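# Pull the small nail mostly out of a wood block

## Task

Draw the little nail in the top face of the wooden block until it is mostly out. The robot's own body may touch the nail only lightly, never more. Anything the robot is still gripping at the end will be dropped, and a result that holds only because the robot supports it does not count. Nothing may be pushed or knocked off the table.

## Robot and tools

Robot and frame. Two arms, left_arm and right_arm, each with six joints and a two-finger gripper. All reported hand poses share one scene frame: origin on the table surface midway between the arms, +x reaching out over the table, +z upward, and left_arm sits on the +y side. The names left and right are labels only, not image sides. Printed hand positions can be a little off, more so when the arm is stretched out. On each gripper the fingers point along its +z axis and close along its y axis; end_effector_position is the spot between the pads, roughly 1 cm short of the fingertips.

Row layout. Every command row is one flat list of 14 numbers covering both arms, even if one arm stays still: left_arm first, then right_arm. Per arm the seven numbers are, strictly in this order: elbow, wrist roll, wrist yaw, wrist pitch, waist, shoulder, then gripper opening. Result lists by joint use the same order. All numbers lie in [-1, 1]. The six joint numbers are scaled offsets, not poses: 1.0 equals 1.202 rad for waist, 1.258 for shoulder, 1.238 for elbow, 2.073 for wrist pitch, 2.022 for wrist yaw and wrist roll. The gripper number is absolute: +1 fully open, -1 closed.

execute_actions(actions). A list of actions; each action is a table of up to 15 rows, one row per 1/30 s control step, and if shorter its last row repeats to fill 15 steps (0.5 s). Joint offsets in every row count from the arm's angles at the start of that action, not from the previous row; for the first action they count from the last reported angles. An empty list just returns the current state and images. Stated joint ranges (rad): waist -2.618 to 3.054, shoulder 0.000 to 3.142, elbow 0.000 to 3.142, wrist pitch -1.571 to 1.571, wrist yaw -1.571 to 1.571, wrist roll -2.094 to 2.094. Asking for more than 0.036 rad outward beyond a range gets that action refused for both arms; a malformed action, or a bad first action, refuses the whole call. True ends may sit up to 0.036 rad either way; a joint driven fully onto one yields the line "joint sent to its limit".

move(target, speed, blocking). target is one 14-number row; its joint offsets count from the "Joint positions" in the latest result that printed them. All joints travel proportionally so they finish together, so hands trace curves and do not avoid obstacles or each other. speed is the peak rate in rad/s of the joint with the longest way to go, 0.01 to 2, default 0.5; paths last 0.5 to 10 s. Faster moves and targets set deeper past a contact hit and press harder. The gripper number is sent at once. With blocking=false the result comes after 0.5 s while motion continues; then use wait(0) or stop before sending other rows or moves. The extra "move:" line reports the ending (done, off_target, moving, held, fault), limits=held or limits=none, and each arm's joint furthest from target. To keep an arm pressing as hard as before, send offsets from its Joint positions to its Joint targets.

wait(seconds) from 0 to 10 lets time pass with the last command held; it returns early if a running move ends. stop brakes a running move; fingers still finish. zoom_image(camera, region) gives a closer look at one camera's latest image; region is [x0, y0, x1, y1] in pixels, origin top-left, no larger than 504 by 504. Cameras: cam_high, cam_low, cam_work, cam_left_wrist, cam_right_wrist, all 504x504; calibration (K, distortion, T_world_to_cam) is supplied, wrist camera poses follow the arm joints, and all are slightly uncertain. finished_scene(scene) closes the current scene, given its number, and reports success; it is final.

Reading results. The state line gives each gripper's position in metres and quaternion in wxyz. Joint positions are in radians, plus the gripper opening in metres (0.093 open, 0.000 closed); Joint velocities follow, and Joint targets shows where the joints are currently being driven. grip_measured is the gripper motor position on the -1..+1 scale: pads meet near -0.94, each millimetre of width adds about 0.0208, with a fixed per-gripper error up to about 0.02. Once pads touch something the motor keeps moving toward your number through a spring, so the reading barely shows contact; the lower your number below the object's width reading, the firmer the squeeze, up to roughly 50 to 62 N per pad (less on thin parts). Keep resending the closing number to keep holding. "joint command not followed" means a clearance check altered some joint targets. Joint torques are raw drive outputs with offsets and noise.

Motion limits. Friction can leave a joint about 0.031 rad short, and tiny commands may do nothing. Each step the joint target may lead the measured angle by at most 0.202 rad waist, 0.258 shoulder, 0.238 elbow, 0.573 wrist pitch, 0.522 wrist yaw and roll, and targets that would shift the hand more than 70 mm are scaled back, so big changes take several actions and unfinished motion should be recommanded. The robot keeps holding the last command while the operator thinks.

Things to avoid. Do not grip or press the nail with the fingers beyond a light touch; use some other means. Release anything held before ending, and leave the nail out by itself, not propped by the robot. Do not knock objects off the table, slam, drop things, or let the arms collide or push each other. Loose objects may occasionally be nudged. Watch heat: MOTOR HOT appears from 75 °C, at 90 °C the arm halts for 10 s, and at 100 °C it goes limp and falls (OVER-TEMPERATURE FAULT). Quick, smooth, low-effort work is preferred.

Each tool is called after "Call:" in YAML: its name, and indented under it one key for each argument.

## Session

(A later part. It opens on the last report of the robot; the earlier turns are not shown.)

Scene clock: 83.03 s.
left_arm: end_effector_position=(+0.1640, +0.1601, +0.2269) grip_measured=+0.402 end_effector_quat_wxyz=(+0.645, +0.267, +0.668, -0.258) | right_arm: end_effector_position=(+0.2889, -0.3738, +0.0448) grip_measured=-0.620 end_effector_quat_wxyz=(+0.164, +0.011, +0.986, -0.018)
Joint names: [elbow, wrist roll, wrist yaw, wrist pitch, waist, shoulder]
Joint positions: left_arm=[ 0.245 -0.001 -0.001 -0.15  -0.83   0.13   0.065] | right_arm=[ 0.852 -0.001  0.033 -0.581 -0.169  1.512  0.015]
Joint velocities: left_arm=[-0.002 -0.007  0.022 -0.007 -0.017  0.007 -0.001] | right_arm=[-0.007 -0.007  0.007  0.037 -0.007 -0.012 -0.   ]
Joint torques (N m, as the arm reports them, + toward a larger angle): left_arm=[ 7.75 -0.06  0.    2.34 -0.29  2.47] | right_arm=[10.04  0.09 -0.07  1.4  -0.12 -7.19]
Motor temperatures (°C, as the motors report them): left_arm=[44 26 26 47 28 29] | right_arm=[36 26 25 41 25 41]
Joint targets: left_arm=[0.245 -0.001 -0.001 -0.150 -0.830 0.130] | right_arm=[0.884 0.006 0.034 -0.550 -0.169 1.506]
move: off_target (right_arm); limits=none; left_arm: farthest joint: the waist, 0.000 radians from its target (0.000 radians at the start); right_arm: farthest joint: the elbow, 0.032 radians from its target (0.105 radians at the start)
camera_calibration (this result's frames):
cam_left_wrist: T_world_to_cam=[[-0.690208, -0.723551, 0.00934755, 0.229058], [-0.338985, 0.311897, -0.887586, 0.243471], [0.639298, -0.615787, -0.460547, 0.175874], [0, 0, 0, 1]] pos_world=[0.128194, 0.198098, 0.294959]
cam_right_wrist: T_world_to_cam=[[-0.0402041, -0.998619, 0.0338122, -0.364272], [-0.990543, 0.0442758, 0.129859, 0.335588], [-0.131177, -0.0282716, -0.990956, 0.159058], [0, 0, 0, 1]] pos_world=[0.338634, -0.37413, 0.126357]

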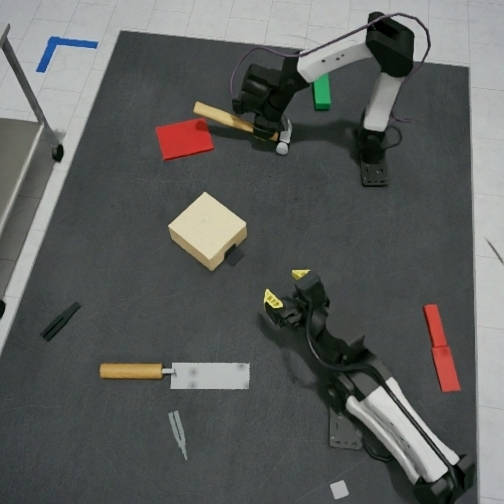

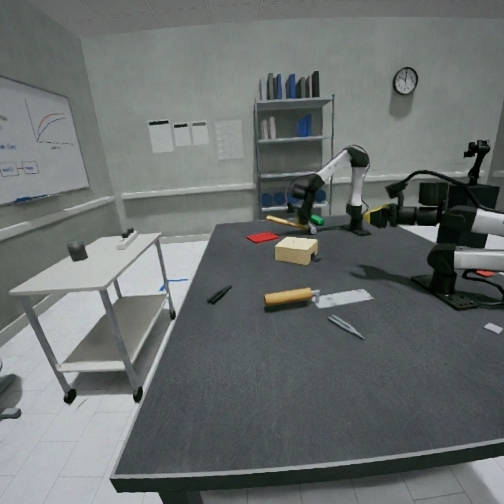

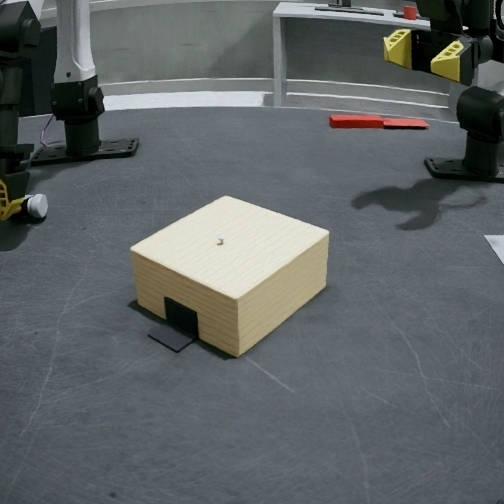

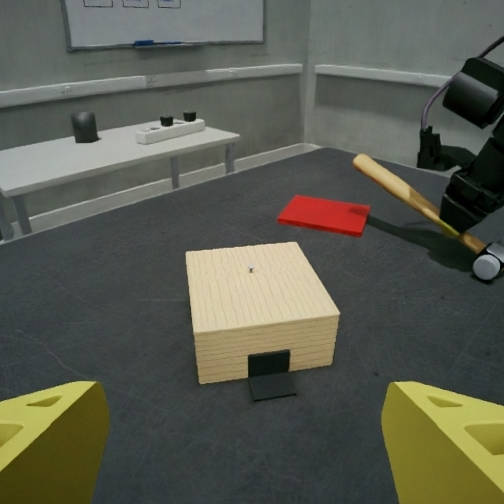

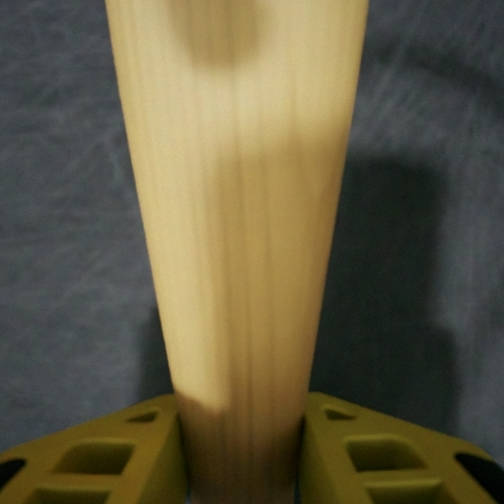

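Call:
move:
  target: [0,0,0,0,0,0,0.4, 0.08,0,-0.015,0.743,0.31,0.148,-1]
  speed: 0.6

Scene clock: 93.33 s.
left_arm: end_effector_position=(+0.1640, +0.1601, +0.2269) grip_measured=+0.402 end_effector_quat_wxyz=(+0.645, +0.267, +0.668, -0.258) | right_arm: end_effector_position=(+0.4583, -0.1896, +0.2423) grip_measured=-0.620 end_effector_quat_wxyz=(+0.701, -0.118, +0.694, +0.119)
Joint names: [elbow, wrist roll, wrist yaw, wrist pitch, waist, shoulder]
Joint positions: left_arm=[ 0.245 -0.001 -0.001 -0.15  -0.83   0.13   0.065] | right_arm=[0.906 0.    0.011 0.816 0.197 1.712 0.015]
Joint velocities: left_arm=[ 0.002 -0.066 -0.051 -0.051  0.002  0.002  0.   ] | right_arm=[ 0.002 -0.037 -0.022  0.007 -0.002 -0.007  0.001]
Joint torques (N m, as the arm reports them, + toward a larger angle): left_arm=[ 7.74 -0.05 -0.01  2.33 -0.24  2.54] | right_arm=[ 11.75   0.    -0.13   3.57   0.38 -10.57]
Motor temperatures (°C, as the motors report them): left_arm=[44 26 26 47 28 29] | right_arm=[37 26 25 44 25 42]
Joint targets: left_arm=[0.245 -0.001 -0.001 -0.150 -0.830 0.130] | right_arm=[0.951 -0.000 0.003 0.959 0.203 1.698]
move: off_target (right_arm); limits=none; left_arm: farthest joint: the waist, 0.000 radians from its target (0.000 radians at the start); right_arm: farthest joint: the wrist pitch, 0.143 radians from its target (1.540 radians at the start)
camera_calibration (this result's frames):
cam_left_wrist: T_world_to_cam=[[-0.690208, -0.723551, 0.00934755, 0.229058], [-0.338985, 0.311897, -0.887586, 0.243471], [0.639298, -0.615787, -0.460547, 0.175874], [0, 0, 0, 1]] pos_world=[0.128194, 0.198098, 0.294959]
cam_right_wrist: T_world_to_cam=[[0.324719, -0.945749, -0.0108283, -0.326665], [-0.414599, -0.132042, -0.900373, 0.421764], [0.850097, 0.296858, -0.434983, -0.140619], [0, 0, 0, 1]] pos_world=[0.400477, -0.211509, 0.315041]

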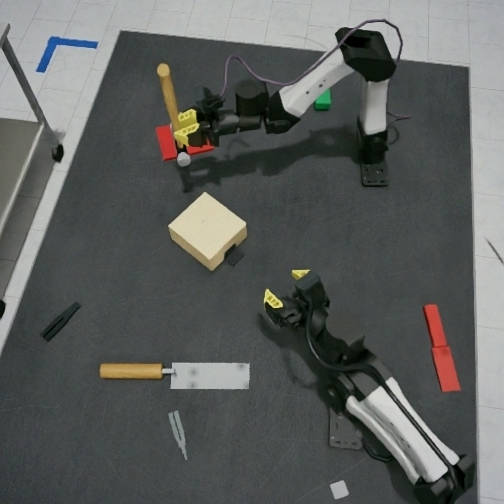

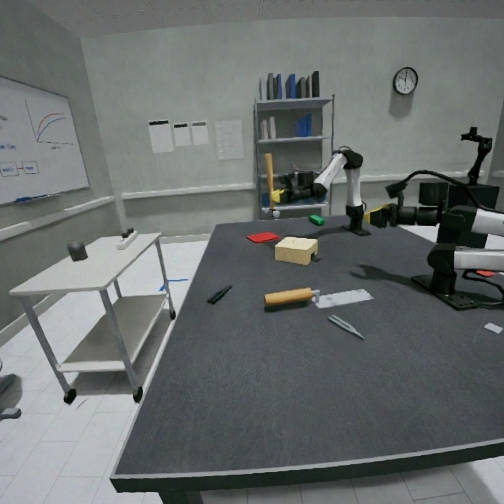

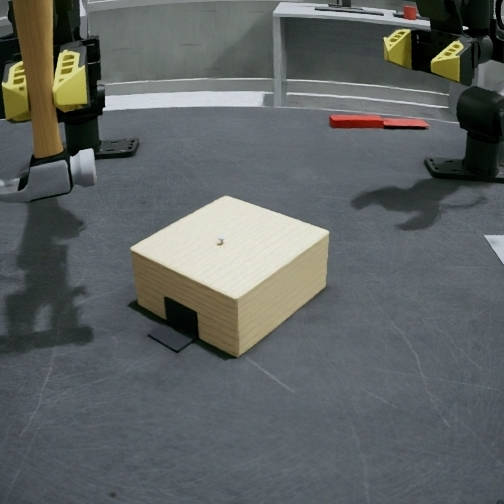

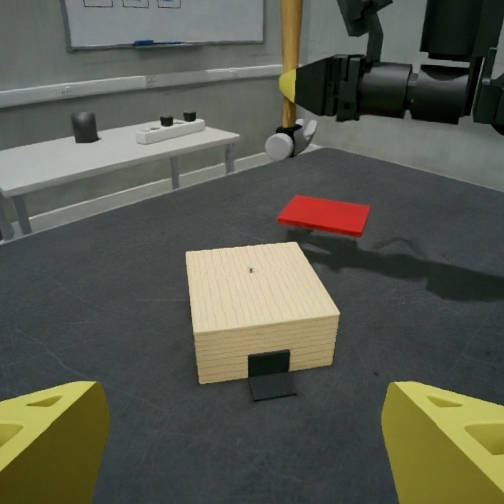

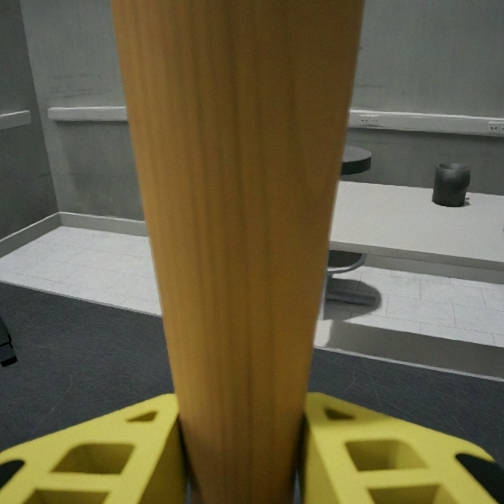

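Call:
move:
  target: [0,0,0,0,0,0,0.4, -0.062,0.38,-0.005,0.176,0.366,0.096,-1]
  speed: 0.45

Scene clock: 102.60 s.
left_arm: end_effector_position=(+0.1640, +0.1601, +0.2269) grip_measured=+0.402 end_effector_quat_wxyz=(+0.645, +0.267, +0.668, -0.258) | right_arm: end_effector_position=(+0.3395, -0.0003, +0.1922) grip_measured=-0.621 end_effector_quat_wxyz=(+0.514, -0.012, +0.703, +0.492)
Joint names: [elbow, wrist roll, wrist yaw, wrist pitch, waist, shoulder]
Joint positions: left_arm=[ 0.245 -0.001 -0.001 -0.15  -0.83   0.13   0.065] | right_arm=[0.824 0.747 0.003 1.037 0.633 1.848 0.015]
Joint velocities: left_arm=[-0.002 -0.022 -0.022 -0.051  0.012 -0.002 -0.   ] | right_arm=[ 0.002 -0.066 -0.125 -0.007 -0.007 -0.012 -0.001]
Joint torques (N m, as the arm reports them, + toward a larger angle): left_arm=[ 7.76 -0.06 -0.01  2.32 -0.31  2.48] | right_arm=[  7.44   0.2   -0.08   3.6    0.08 -11.37]
Motor temperatures (°C, as the motors report them): left_arm=[44 26 26 47 28 28] | right_arm=[38 26 25 51 25 44]
Joint targets: left_arm=[0.245 -0.001 -0.001 -0.150 -0.830 0.130] | right_arm=[0.830 0.769 0.001 1.181 0.637 1.832]
move: off_target (right_arm); limits=none; left_arm: farthest joint: the waist, 0.000 radians from its target (0.000 radians at the start); right_arm: farthest joint: the wrist pitch, 0.143 radians from its target (0.365 radians at the start)
camera_calibration (this result's frames):
cam_left_wrist: T_world_to_cam=[[-0.690208, -0.723551, 0.00934755, 0.229058], [-0.338985, 0.311897, -0.887586, 0.243471], [0.639298, -0.615787, -0.460547, 0.175874], [0, 0, 0, 1]] pos_world=[0.128194, 0.198098, 0.294959]
cam_right_wrist: T_world_to_cam=[[0.513589, -0.513788, -0.687203, -0.0435168], [-0.744403, 0.1315, -0.654654, 0.417245], [0.42672, 0.847779, -0.314929, 0.003222], [0, 0, 0, 1]] pos_world=[0.331573, -0.0799575, 0.24426]

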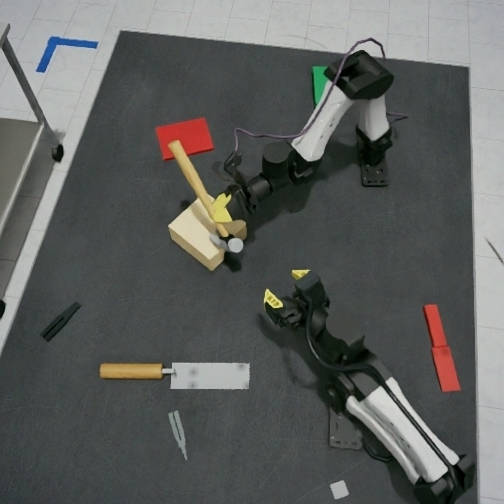

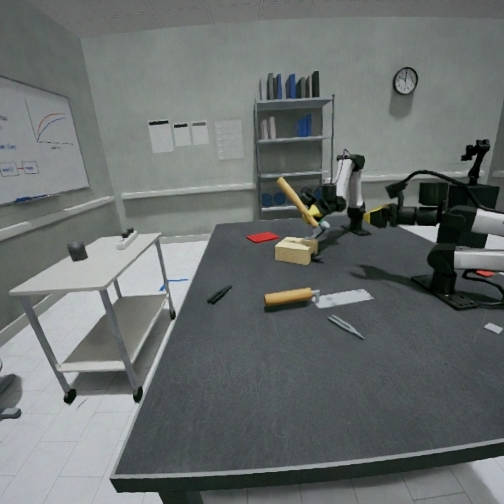

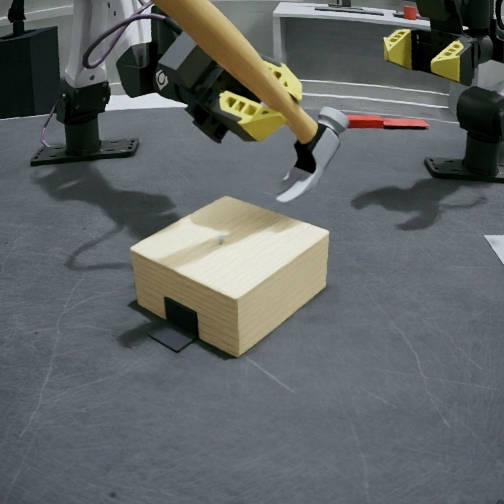

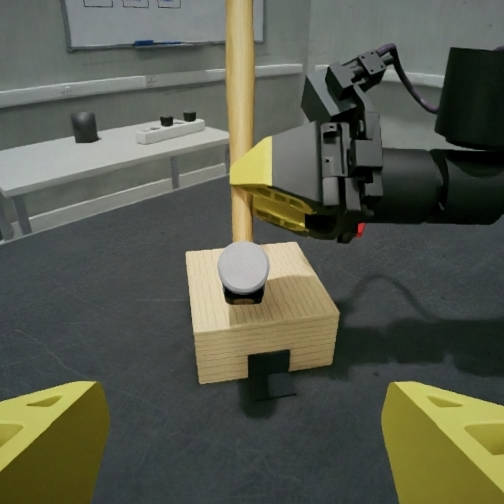

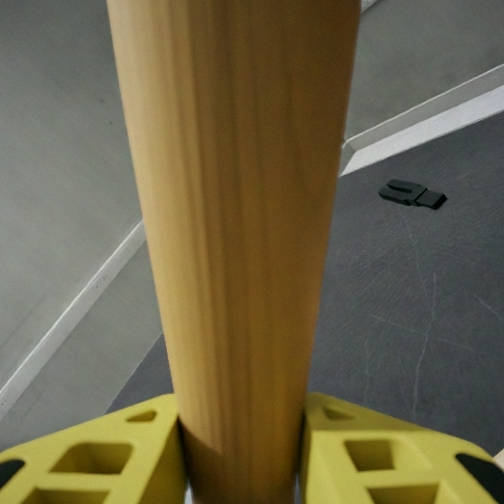

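Call:
execute_actions:
  actions:
    - [[0,0,0,0,0,0,0.4,0.003,0.01,0,0.076,-0.006,-0.008,-1],[0,0,0,0,0,0,0.4,0.001,0.01,0,0.081,-0.011,-0.003,-1],[0,0,0,0,0,0,0.4,-0.001,0.01,0,0.086,-0.016,0.003,-1],[0,0,0,0,0,0,0.4,-0.003,0.01,0,0.091,-0.021,0.008,-1],[0,0,0,0,0,0,0.4,-0.005,0.01,0,0.096,-0.026,0.014,-1],[0,0,0,0,0,0,0.4,-0.007,0.01,0,0.101,-0.031,0.019,-1],[0,0,0,0,0,0,0.4,-0.009,0.01,0,0.106,-0.036,0.025,-1],[0,0,0,0,0,0,0.4,-0.011,0.01,0,0.111,-0.041,0.03,-1],[0,0,0,0,0,0,0.4,-0.013,0.01,0,0.116,-0.046,0.036,-1],[0,0,0,0,0,0,0.4,-0.015,0.01,0,0.121,-0.051,0.041,-1],[0,0,0,0,0,0,0.4,-0.017,0.01,0,0.126,-0.056,0.047,-1],[0,0,0,0,0,0,0.4,-0.018,0.01,0,0.131,-0.061,0.052,-1],[0,0,0,0,0,0,0.4,-0.019,0.01,0,0.132,-0.065,0.058,-1],[0,0,0,0,0,0,0.4,-0.02,0.01,0,0.132,-0.067,0.063,-1],[0,0,0,0,0,0,0.4,-0.021,0.01,0,0.132,-0.067,0.068,-1]]

Call:
wait:
  seconds: 0.5

Call:
zoom_image:
  camera: "cam_work"
  region: [190, 160, 330, 260]

Scene clock: 116.60 s.
left_arm: end_effector_position=(+0.1640, +0.1601, +0.2269) grip_measured=+0.402 end_effector_quat_wxyz=(+0.645, +0.267, +0.668, -0.258) | right_arm: end_effector_position=(+0.3643, -0.0268, +0.1617) grip_measured=-0.621 end_effector_quat_wxyz=(+0.528, +0.013, +0.706, +0.472)
Joint names: [elbow, wrist roll, wrist yaw, wrist pitch, waist, shoulder]
Joint positions: left_arm=[ 0.245 -0.001 -0.001 -0.15  -0.83   0.13   0.065] | right_arm=[0.794 0.748 0.002 1.15  0.562 1.941 0.015]
Joint velocities: left_arm=[-0.012 -0.022  0.007  0.051  0.007  0.007  0.001] | right_arm=[-0.042 -0.007 -0.081  0.491 -0.115  0.198  0.   ]
Joint torques (N m, as the arm reports them, + toward a larger angle): left_arm=[ 7.75 -0.05 -0.01  2.34 -0.26  2.45] | right_arm=[  6.91   0.16   0.04   3.03  -0.38 -12.17]
Motor temperatures (°C, as the motors report them): left_arm=[45 26 26 48 28 28] | right_arm=[38 26 25 58 25 47]
Joint targets: left_arm=[0.245 -0.001 -0.001 -0.150 -0.830 0.130] | right_arm=[0.797 0.767 0.003 1.311 0.553 1.934]
camera_calibration (this result's frames):
cam_left_wrist: T_world_to_cam=[[-0.690208, -0.723551, 0.00934755, 0.229058], [-0.338985, 0.311897, -0.887586, 0.243471], [0.639298, -0.615787, -0.460547, 0.175874], [0, 0, 0, 1]] pos_world=[0.128194, 0.198098, 0.294959]
cam_right_wrist: T_world_to_cam=[[0.470827, -0.552239, -0.688007, -0.07615], [-0.738536, 0.179867, -0.649779, 0.417593], [0.482583, 0.814051, -0.323162, -0.0144459], [0, 0, 0, 1]] pos_world=[0.351232, -0.105405, 0.214283]

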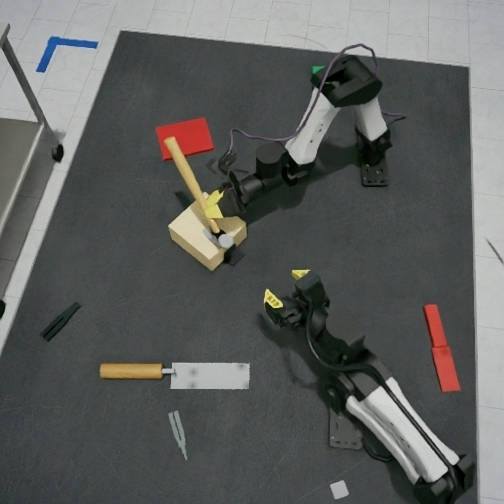

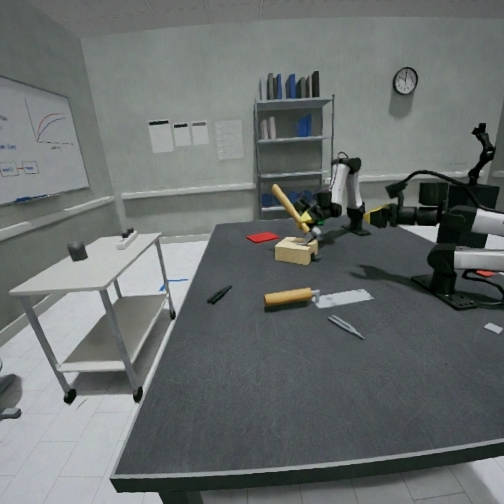

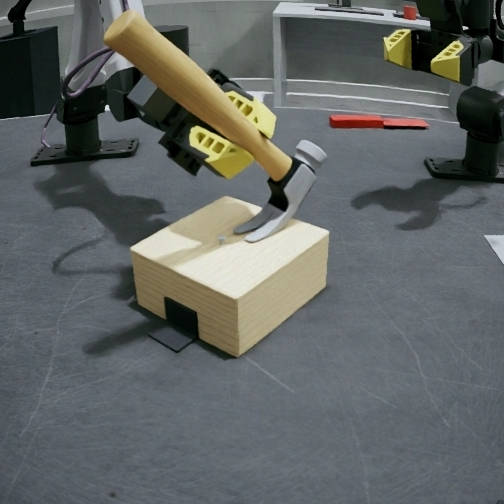

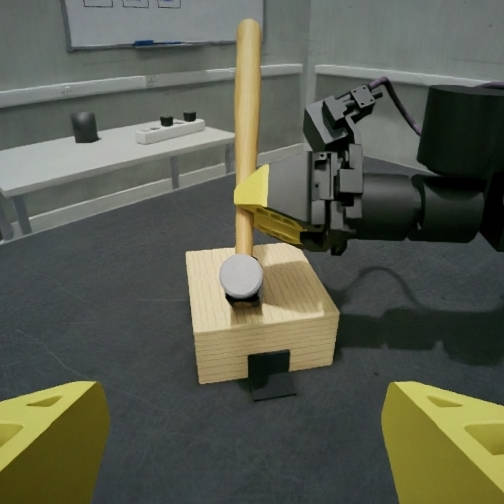

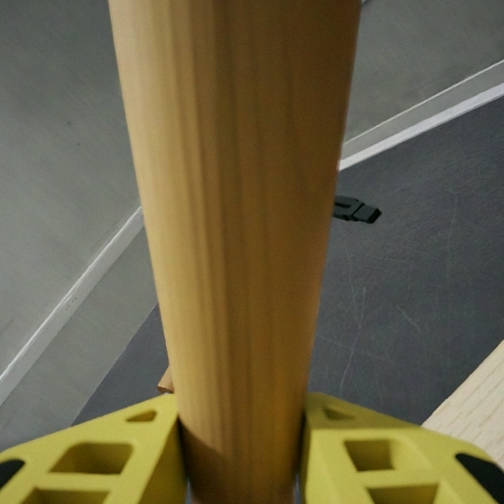

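Scene clock: 117.10 s.
left_arm: end_effector_position=(+0.1640, +0.1601, +0.2269) grip_measured=+0.402 end_effector_quat_wxyz=(+0.645, +0.267, +0.668, -0.258) | right_arm: end_effector_position=(+0.3656, -0.0277, +0.1623) grip_measured=-0.621 end_effector_quat_wxyz=(+0.531, +0.015, +0.702, +0.474)
Joint names: [elbow, wrist roll, wrist yaw, wrist pitch, waist, shoulder]
Joint positions: left_arm=[ 0.245 -0.001 -0.001 -0.15  -0.83   0.13   0.065] | right_arm=[0.794 0.749 0.002 1.168 0.559 1.949 0.015]
Joint velocities: left_arm=[-0.017  0.007 -0.022 -0.007 -0.007  0.002  0.001] | right_arm=[-0.002  0.022  0.007  0.022  0.012  0.007 -0.   ]
Joint torques (N m, as the arm reports them, + toward a larger angle): left_arm=[ 7.8  -0.05 -0.01  2.33 -0.25  2.46] | right_arm=[  6.5    0.2   -0.04   3.6   -0.59 -11.79]
Motor temperatures (°C, as the motors report them): left_arm=[45 26 26 48 28 28] | right_arm=[38 26 25 58 25 47]
Joint targets: left_arm=[0.245 -0.001 -0.001 -0.150 -0.830 0.130] | right_arm=[0.798 0.767 0.003 1.311 0.553 1.934]
wait: 0.50 s; at rest by 0.37 s
camera_calibration (this result's frames):
cam_left_wrist: T_world_to_cam=[[-0.690208, -0.723551, 0.00934755, 0.229058], [-0.338985, 0.311897, -0.887586, 0.243471], [0.639298, -0.615787, -0.460547, 0.175874], [0, 0, 0, 1]] pos_world=[0.128194, 0.198098, 0.294959]
cam_right_wrist: T_world_to_cam=[[0.474008, -0.548446, -0.688856, -0.0778064], [-0.733381, 0.187057, -0.653576, 0.418019], [0.487307, 0.814995, -0.313554, -0.0173451], [0, 0, 0, 1]] pos_world=[0.3519, -0.10673, 0.214171]

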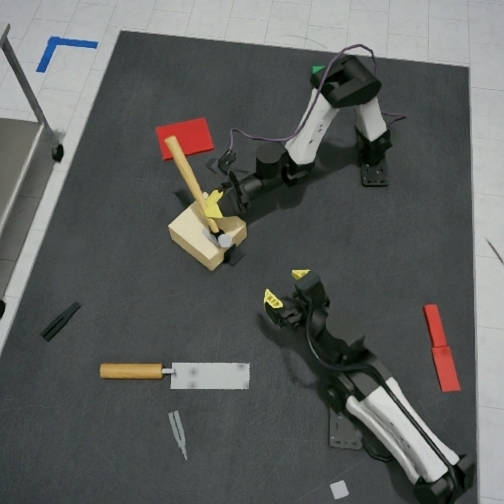

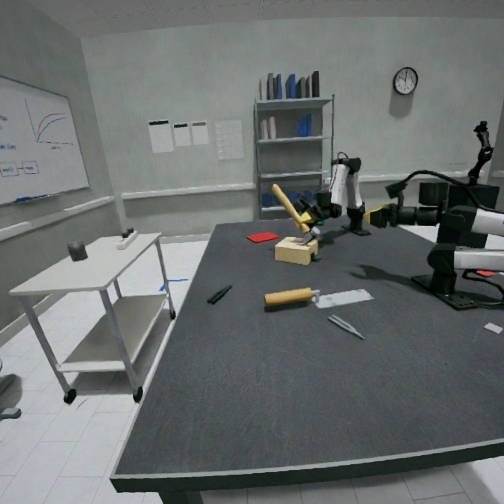

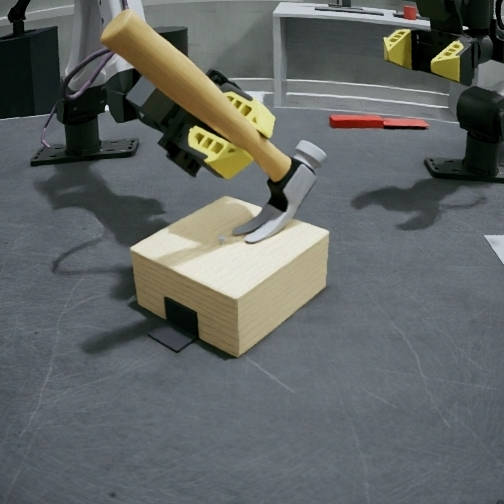

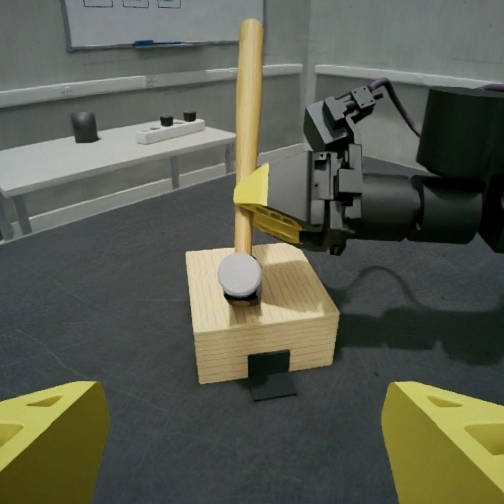

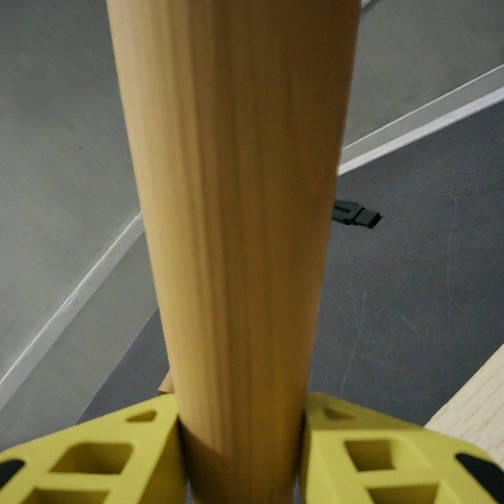

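Region (190, 160, 330, 260) of cam_work's 504x504 image, scaled by 3.600, with more detail than that image has; it fills the top 360 rows of this view, and the rest is white.

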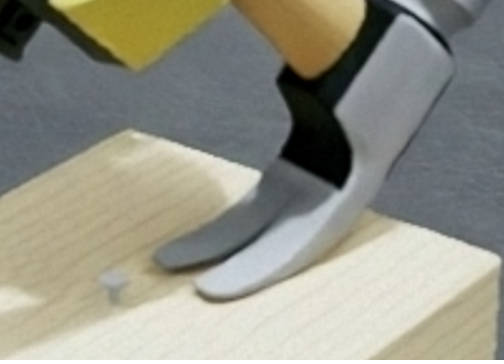

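Call:
execute_actions:
  actions:
    - [[0,0,0,0,0,0,0.4,0,0.008,0,0.068,0,-0.015,-1],[0,0,0,0,0,0,0.4,-0.003,0.008,0,0.066,0,-0.015,-1],[0,0,0,0,0,0,0.4,-0.006,0.008,0,0.064,0,-0.015,-1],[0,0,0,0,0,0,0.4,-0.009,0.008,0,0.062,0,-0.015,-1],[0,0,0,0,0,0,0.4,-0.012,0.008,0,0.06,0,-0.015,-1],[0,0,0,0,0,0,0.4,-0.012,0.008,0,0.056,0,-0.015,-1],[0,0,0,0,0,0,0.4,-0.012,0.008,0,0.052,0,-0.015,-1],[0,0,0,0,0,0,0.4,-0.012,0.008,0,0.048,0,-0.015,-1],[0,0,0,0,0,0,0.4,-0.012,0.008,0,0.044,0,-0.015,-1],[0,0,0,0,0,0,0.4,-0.012,0.008,0,0.04,0,-0.015,-1],[0,0,0,0,0,0,0.4,-0.012,0.008,0,0.035,0,-0.015,-1],[0,0,0,0,0,0,0.4,-0.012,0.008,0,0.03,0,-0.015,-1]]

Call:
wait:
  seconds: 0.3

Call:
zoom_image:
  camera: "cam_work"
  region: [200, 200, 290, 260]

Scene clock: 127.90 s.
left_arm: end_effector_position=(+0.1640, +0.1601, +0.2269) grip_measured=+0.402 end_effector_quat_wxyz=(+0.645, +0.267, +0.668, -0.258) | right_arm: end_effector_position=(+0.3641, -0.0290, +0.1607) grip_measured=-0.621 end_effector_quat_wxyz=(+0.531, +0.015, +0.702, +0.474)
Joint names: [elbow, wrist roll, wrist yaw, wrist pitch, waist, shoulder]
Joint positions: left_arm=[ 0.245 -0.001 -0.001 -0.15  -0.83   0.13   0.065] | right_arm=[0.785 0.749 0.002 1.177 0.559 1.949 0.015]
Joint velocities: left_arm=[-0.022  0.007  0.022 -0.081 -0.007 -0.007 -0.001] | right_arm=[-0.002  0.022  0.007  0.022  0.002  0.012  0.   ]
Joint torques (N m, as the arm reports them, + toward a larger angle): left_arm=[ 7.79 -0.06  0.    2.32 -0.26  2.48] | right_arm=[  5.65   0.14  -0.06   2.72  -0.22 -12.02]
Motor temperatures (°C, as the motors report them): left_arm=[45 26 26 48 28 28] | right_arm=[38 26 25 61 25 49]
Joint targets: left_arm=[0.245 -0.001 -0.001 -0.150 -0.830 0.130] | right_arm=[0.779 0.766 0.002 1.230 0.559 1.930]
camera_calibration (this result's frames):
cam_left_wrist: T_world_to_cam=[[-0.690208, -0.723551, 0.00934755, 0.229058], [-0.338985, 0.311897, -0.887586, 0.243471], [0.639298, -0.615787, -0.460547, 0.175874], [0, 0, 0, 1]] pos_world=[0.128194, 0.198098, 0.294959]
cam_right_wrist: T_world_to_cam=[[0.47361, -0.548789, -0.688857, -0.0788003], [-0.733759, 0.186732, -0.653245, 0.41619], [0.487125, 0.814838, -0.314241, -0.0159676], [0, 0, 0, 1]] pos_world=[0.350482, -0.10795, 0.212574]

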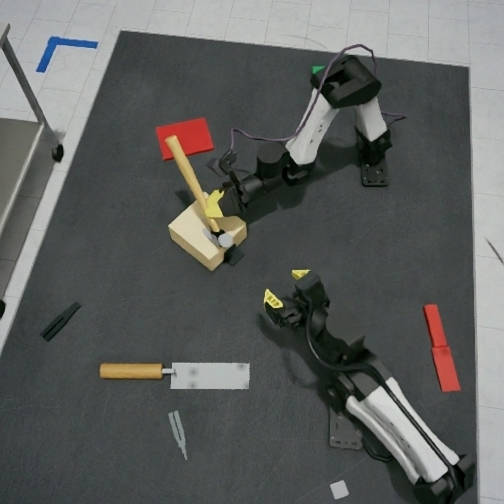

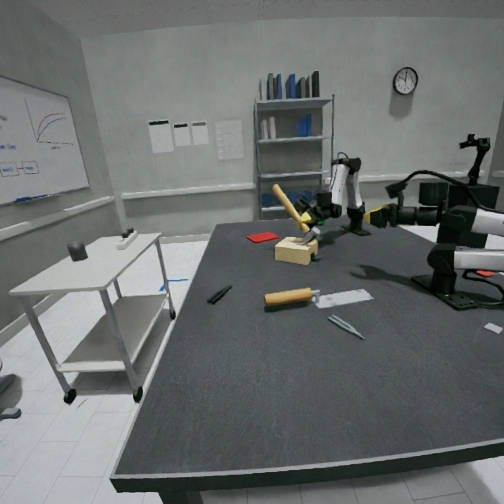

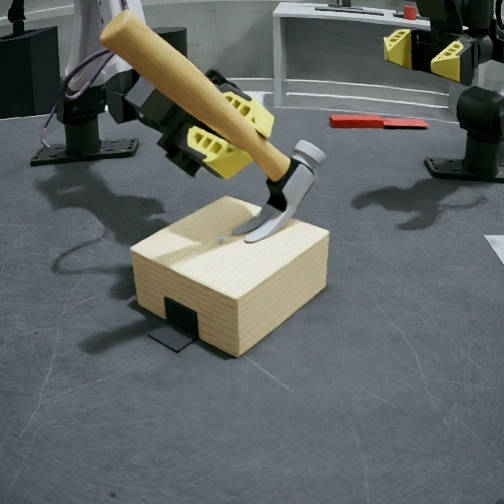

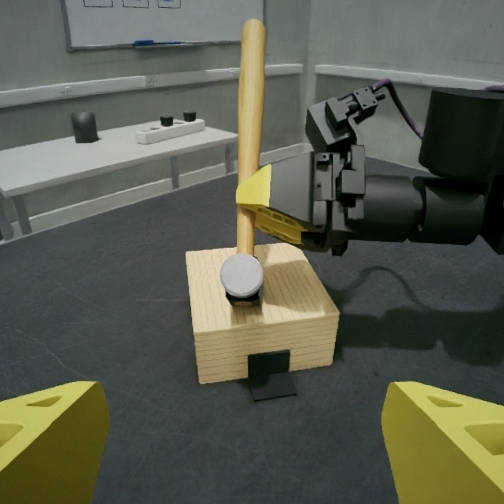

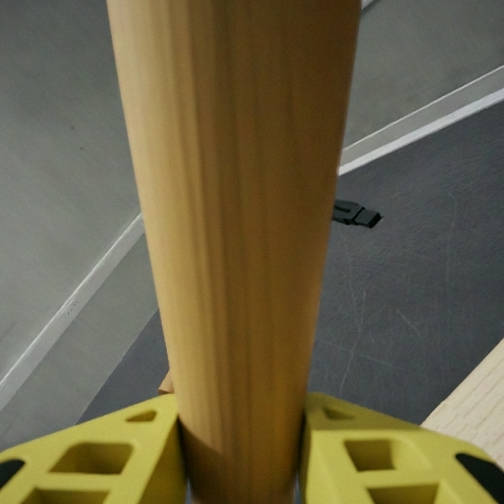

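Scene clock: 128.20 s.
left_arm: end_effector_position=(+0.1640, +0.1601, +0.2269) grip_measured=+0.402 end_effector_quat_wxyz=(+0.645, +0.267, +0.668, -0.258) | right_arm: end_effector_position=(+0.3641, -0.0290, +0.1607) grip_measured=-0.621 end_effector_quat_wxyz=(+0.531, +0.015, +0.702, +0.474)
Joint names: [elbow, wrist roll, wrist yaw, wrist pitch, waist, shoulder]
Joint positions: left_arm=[ 0.245 -0.001 -0.001 -0.15  -0.83   0.13   0.065] | right_arm=[0.785 0.749 0.002 1.177 0.559 1.949 0.015]
Joint velocities: left_arm=[ 0.002  0.081 -0.066  0.007 -0.012 -0.002 -0.001] | right_arm=[-0.002 -0.037  0.022  0.007 -0.007 -0.012  0.   ]
Joint torques (N m, as the arm reports them, + toward a larger angle): left_arm=[ 7.77 -0.07  0.01  2.34 -0.28  2.47] | right_arm=[  5.75   0.15  -0.03   2.73  -0.21 -11.81]
Motor temperatures (°C, as the motors report them): left_arm=[45 26 26 48 28 28] | right_arm=[38 26 25 61 25 49]
Joint targets: left_arm=[0.245 -0.001 -0.001 -0.150 -0.830 0.130] | right_arm=[0.779 0.766 0.002 1.230 0.559 1.930]
wait: 0.30 s; at rest by 0.17 s
camera_calibration (this result's frames):
cam_left_wrist: T_world_to_cam=[[-0.690208, -0.723551, 0.00934755, 0.229058], [-0.338985, 0.311897, -0.887586, 0.243471], [0.639298, -0.615787, -0.460547, 0.175874], [0, 0, 0, 1]] pos_world=[0.128194, 0.198098, 0.294959]
cam_right_wrist: T_world_to_cam=[[0.47361, -0.548789, -0.688857, -0.0788003], [-0.733759, 0.186732, -0.653245, 0.41619], [0.487125, 0.814838, -0.314241, -0.0159676], [0, 0, 0, 1]] pos_world=[0.350482, -0.10795, 0.212574]

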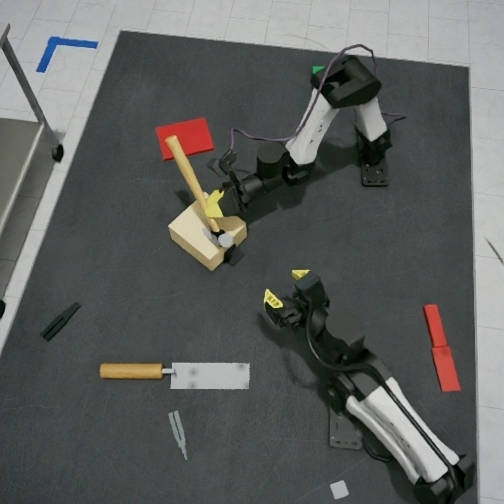

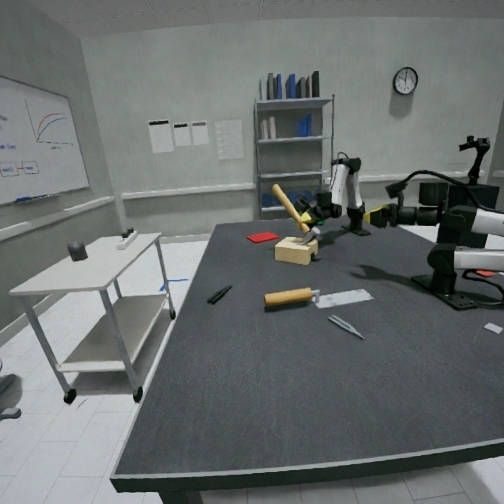

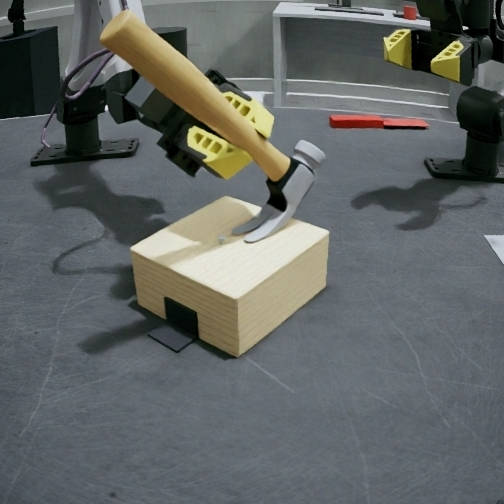

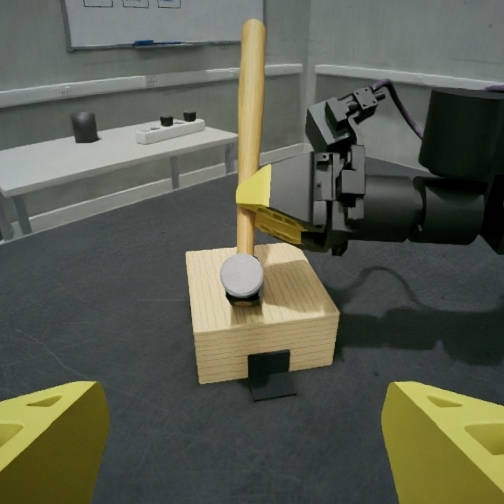

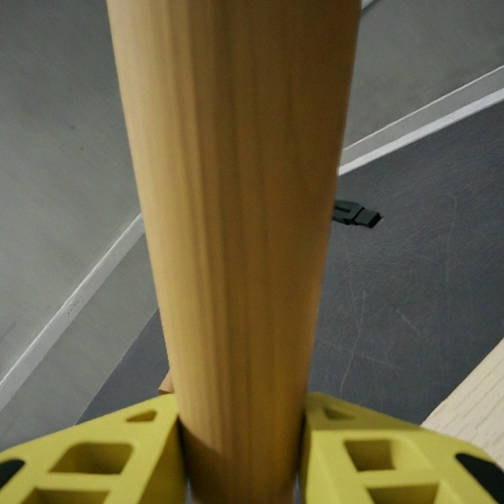

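Region (200, 200, 290, 260) of cam_work's 504x504 image, scaled by 5.600, with more detail than that image has.

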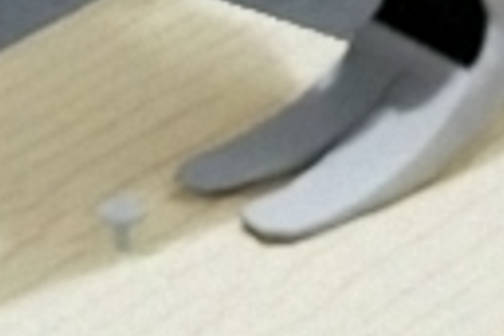

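Call:
execute_actions:
  actions:
    - [[0,0,0,0,0,0,0.4,0.005,0.005,0,0.045,-0.006,-0.015,-1],[0,0,0,0,0,0,0.4,0.005,0.005,0,0.045,-0.009,-0.015,-1],[0,0,0,0,0,0,0.4,0.005,0.005,0,0.045,-0.012,-0.015,-1],[0,0,0,0,0,0,0.4,0.005,0.005,0,0.045,-0.015,-0.015,-1],[0,0,0,0,0,0,0.4,0.005,0.005,0,0.045,-0.018,-0.015,-1],[0,0,0,0,0,0,0.4,0.005,0.005,0,0.045,-0.021,-0.015,-1],[0,0,0,0,0,0,0.4,0.005,0.005,0,0.045,-0.024,-0.015,-1],[0,0,0,0,0,0,0.4,0.005,0.005,0,0.045,-0.027,-0.015,-1],[0,0,0,0,0,0,0.4,0.005,0.005,0,0.045,-0.03,-0.015,-1],[0,0,0,0,0,0,0.4,0.005,0.005,0,0.045,-0.033,-0.015,-1],[0,0,0,0,0,0,0.4,0.005,0.005,0,0.045,-0.036,-0.015,-1],[0,0,0,0,0,0,0.4,0.005,0.005,0,0.045,-0.038,-0.015,-1]]

Call:
zoom_image:
  camera: "cam_work"
  region: [190, 200, 280, 265]

Scene clock: 140.70 s.
left_arm: end_effector_position=(+0.1640, +0.1601, +0.2269) grip_measured=+0.402 end_effector_quat_wxyz=(+0.645, +0.267, +0.668, -0.258) | right_arm: end_effector_position=(+0.3753, -0.0425, +0.1609) grip_measured=-0.621 end_effector_quat_wxyz=(+0.539, +0.026, +0.702, +0.465)
Joint names: [elbow, wrist roll, wrist yaw, wrist pitch, waist, shoulder]
Joint positions: left_arm=[ 0.245 -0.001 -0.001 -0.15  -0.83   0.13   0.065] | right_arm=[0.785 0.749 0.001 1.178 0.525 1.949 0.015]
Joint velocities: left_arm=[-0.012  0.022 -0.022 -0.007 -0.012 -0.012 -0.   ] | right_arm=[-0.012 -0.022 -0.007  0.007 -0.037  0.002 -0.001]
Joint torques (N m, as the arm reports them, + toward a larger angle): left_arm=[ 7.75 -0.07 -0.01  2.34 -0.29  2.5 ] | right_arm=[  6.81   0.07  -0.04   3.11  -0.76 -11.9 ]
Motor temperatures (°C, as the motors report them): left_arm=[45 26 26 48 28 28] | right_arm=[37 26 25 59 25 50]
Joint targets: left_arm=[0.245 -0.001 -0.001 -0.150 -0.830 0.130] | right_arm=[0.791 0.760 0.003 1.270 0.514 1.930]
camera_calibration (this result's frames):
cam_left_wrist: T_world_to_cam=[[-0.690208, -0.723551, 0.00934755, 0.229058], [-0.338985, 0.311897, -0.887586, 0.243471], [0.639298, -0.615787, -0.460547, 0.175874], [0, 0, 0, 1]] pos_world=[0.128194, 0.198098, 0.294959]
cam_right_wrist: T_world_to_cam=[[0.455545, -0.563891, -0.688844, -0.08521], [-0.726489, 0.211715, -0.653751, 0.425543], [0.514483, 0.798251, -0.313215, -0.0214585], [0, 0, 0, 1]] pos_world=[0.359009, -0.121014, 0.212781]

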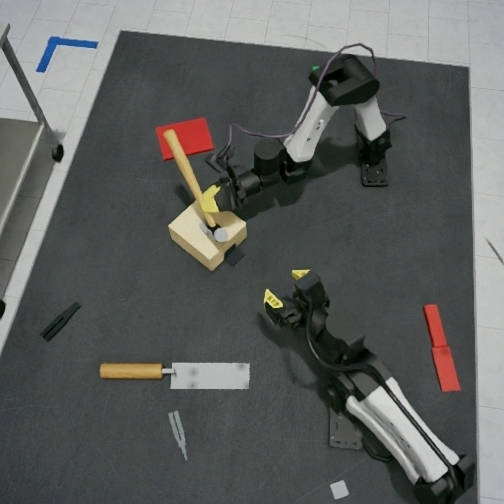

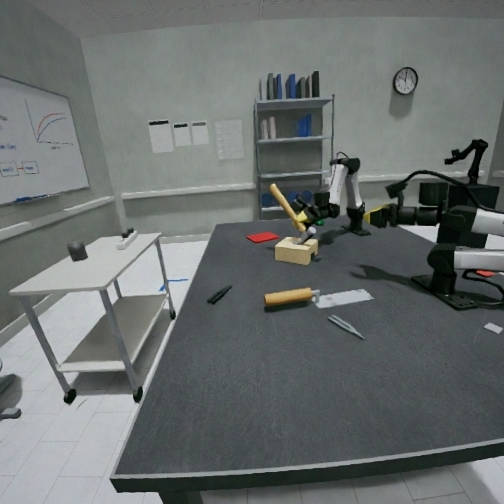

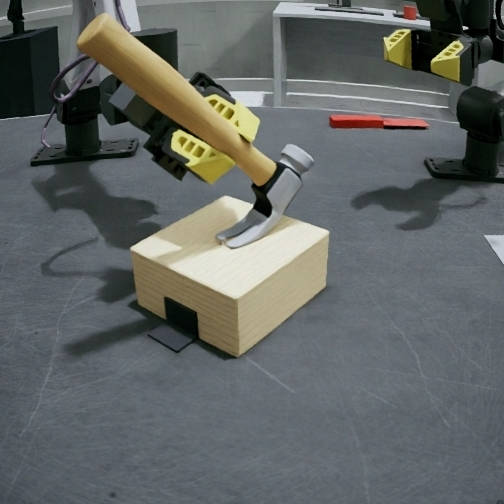

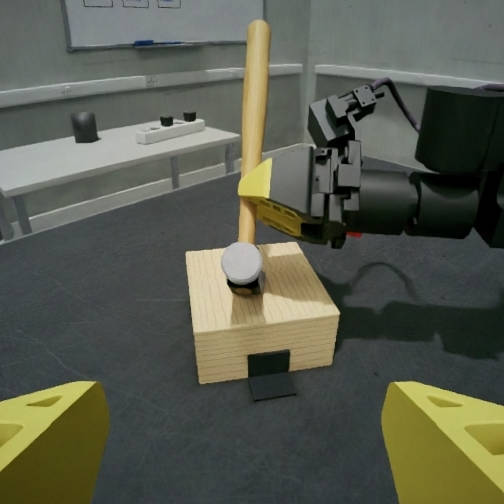

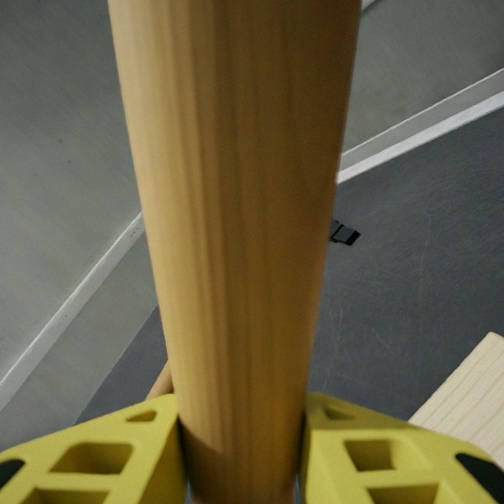

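Region (190, 200, 280, 265) of cam_work's 504x504 image, scaled by 5.600, with more detail than that image has.

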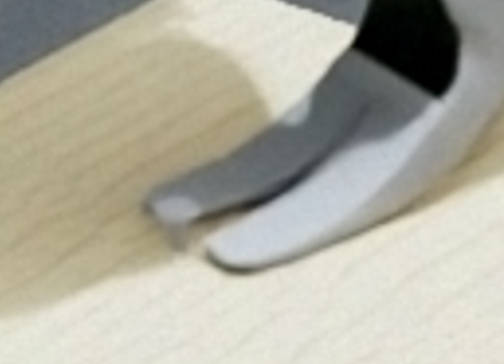

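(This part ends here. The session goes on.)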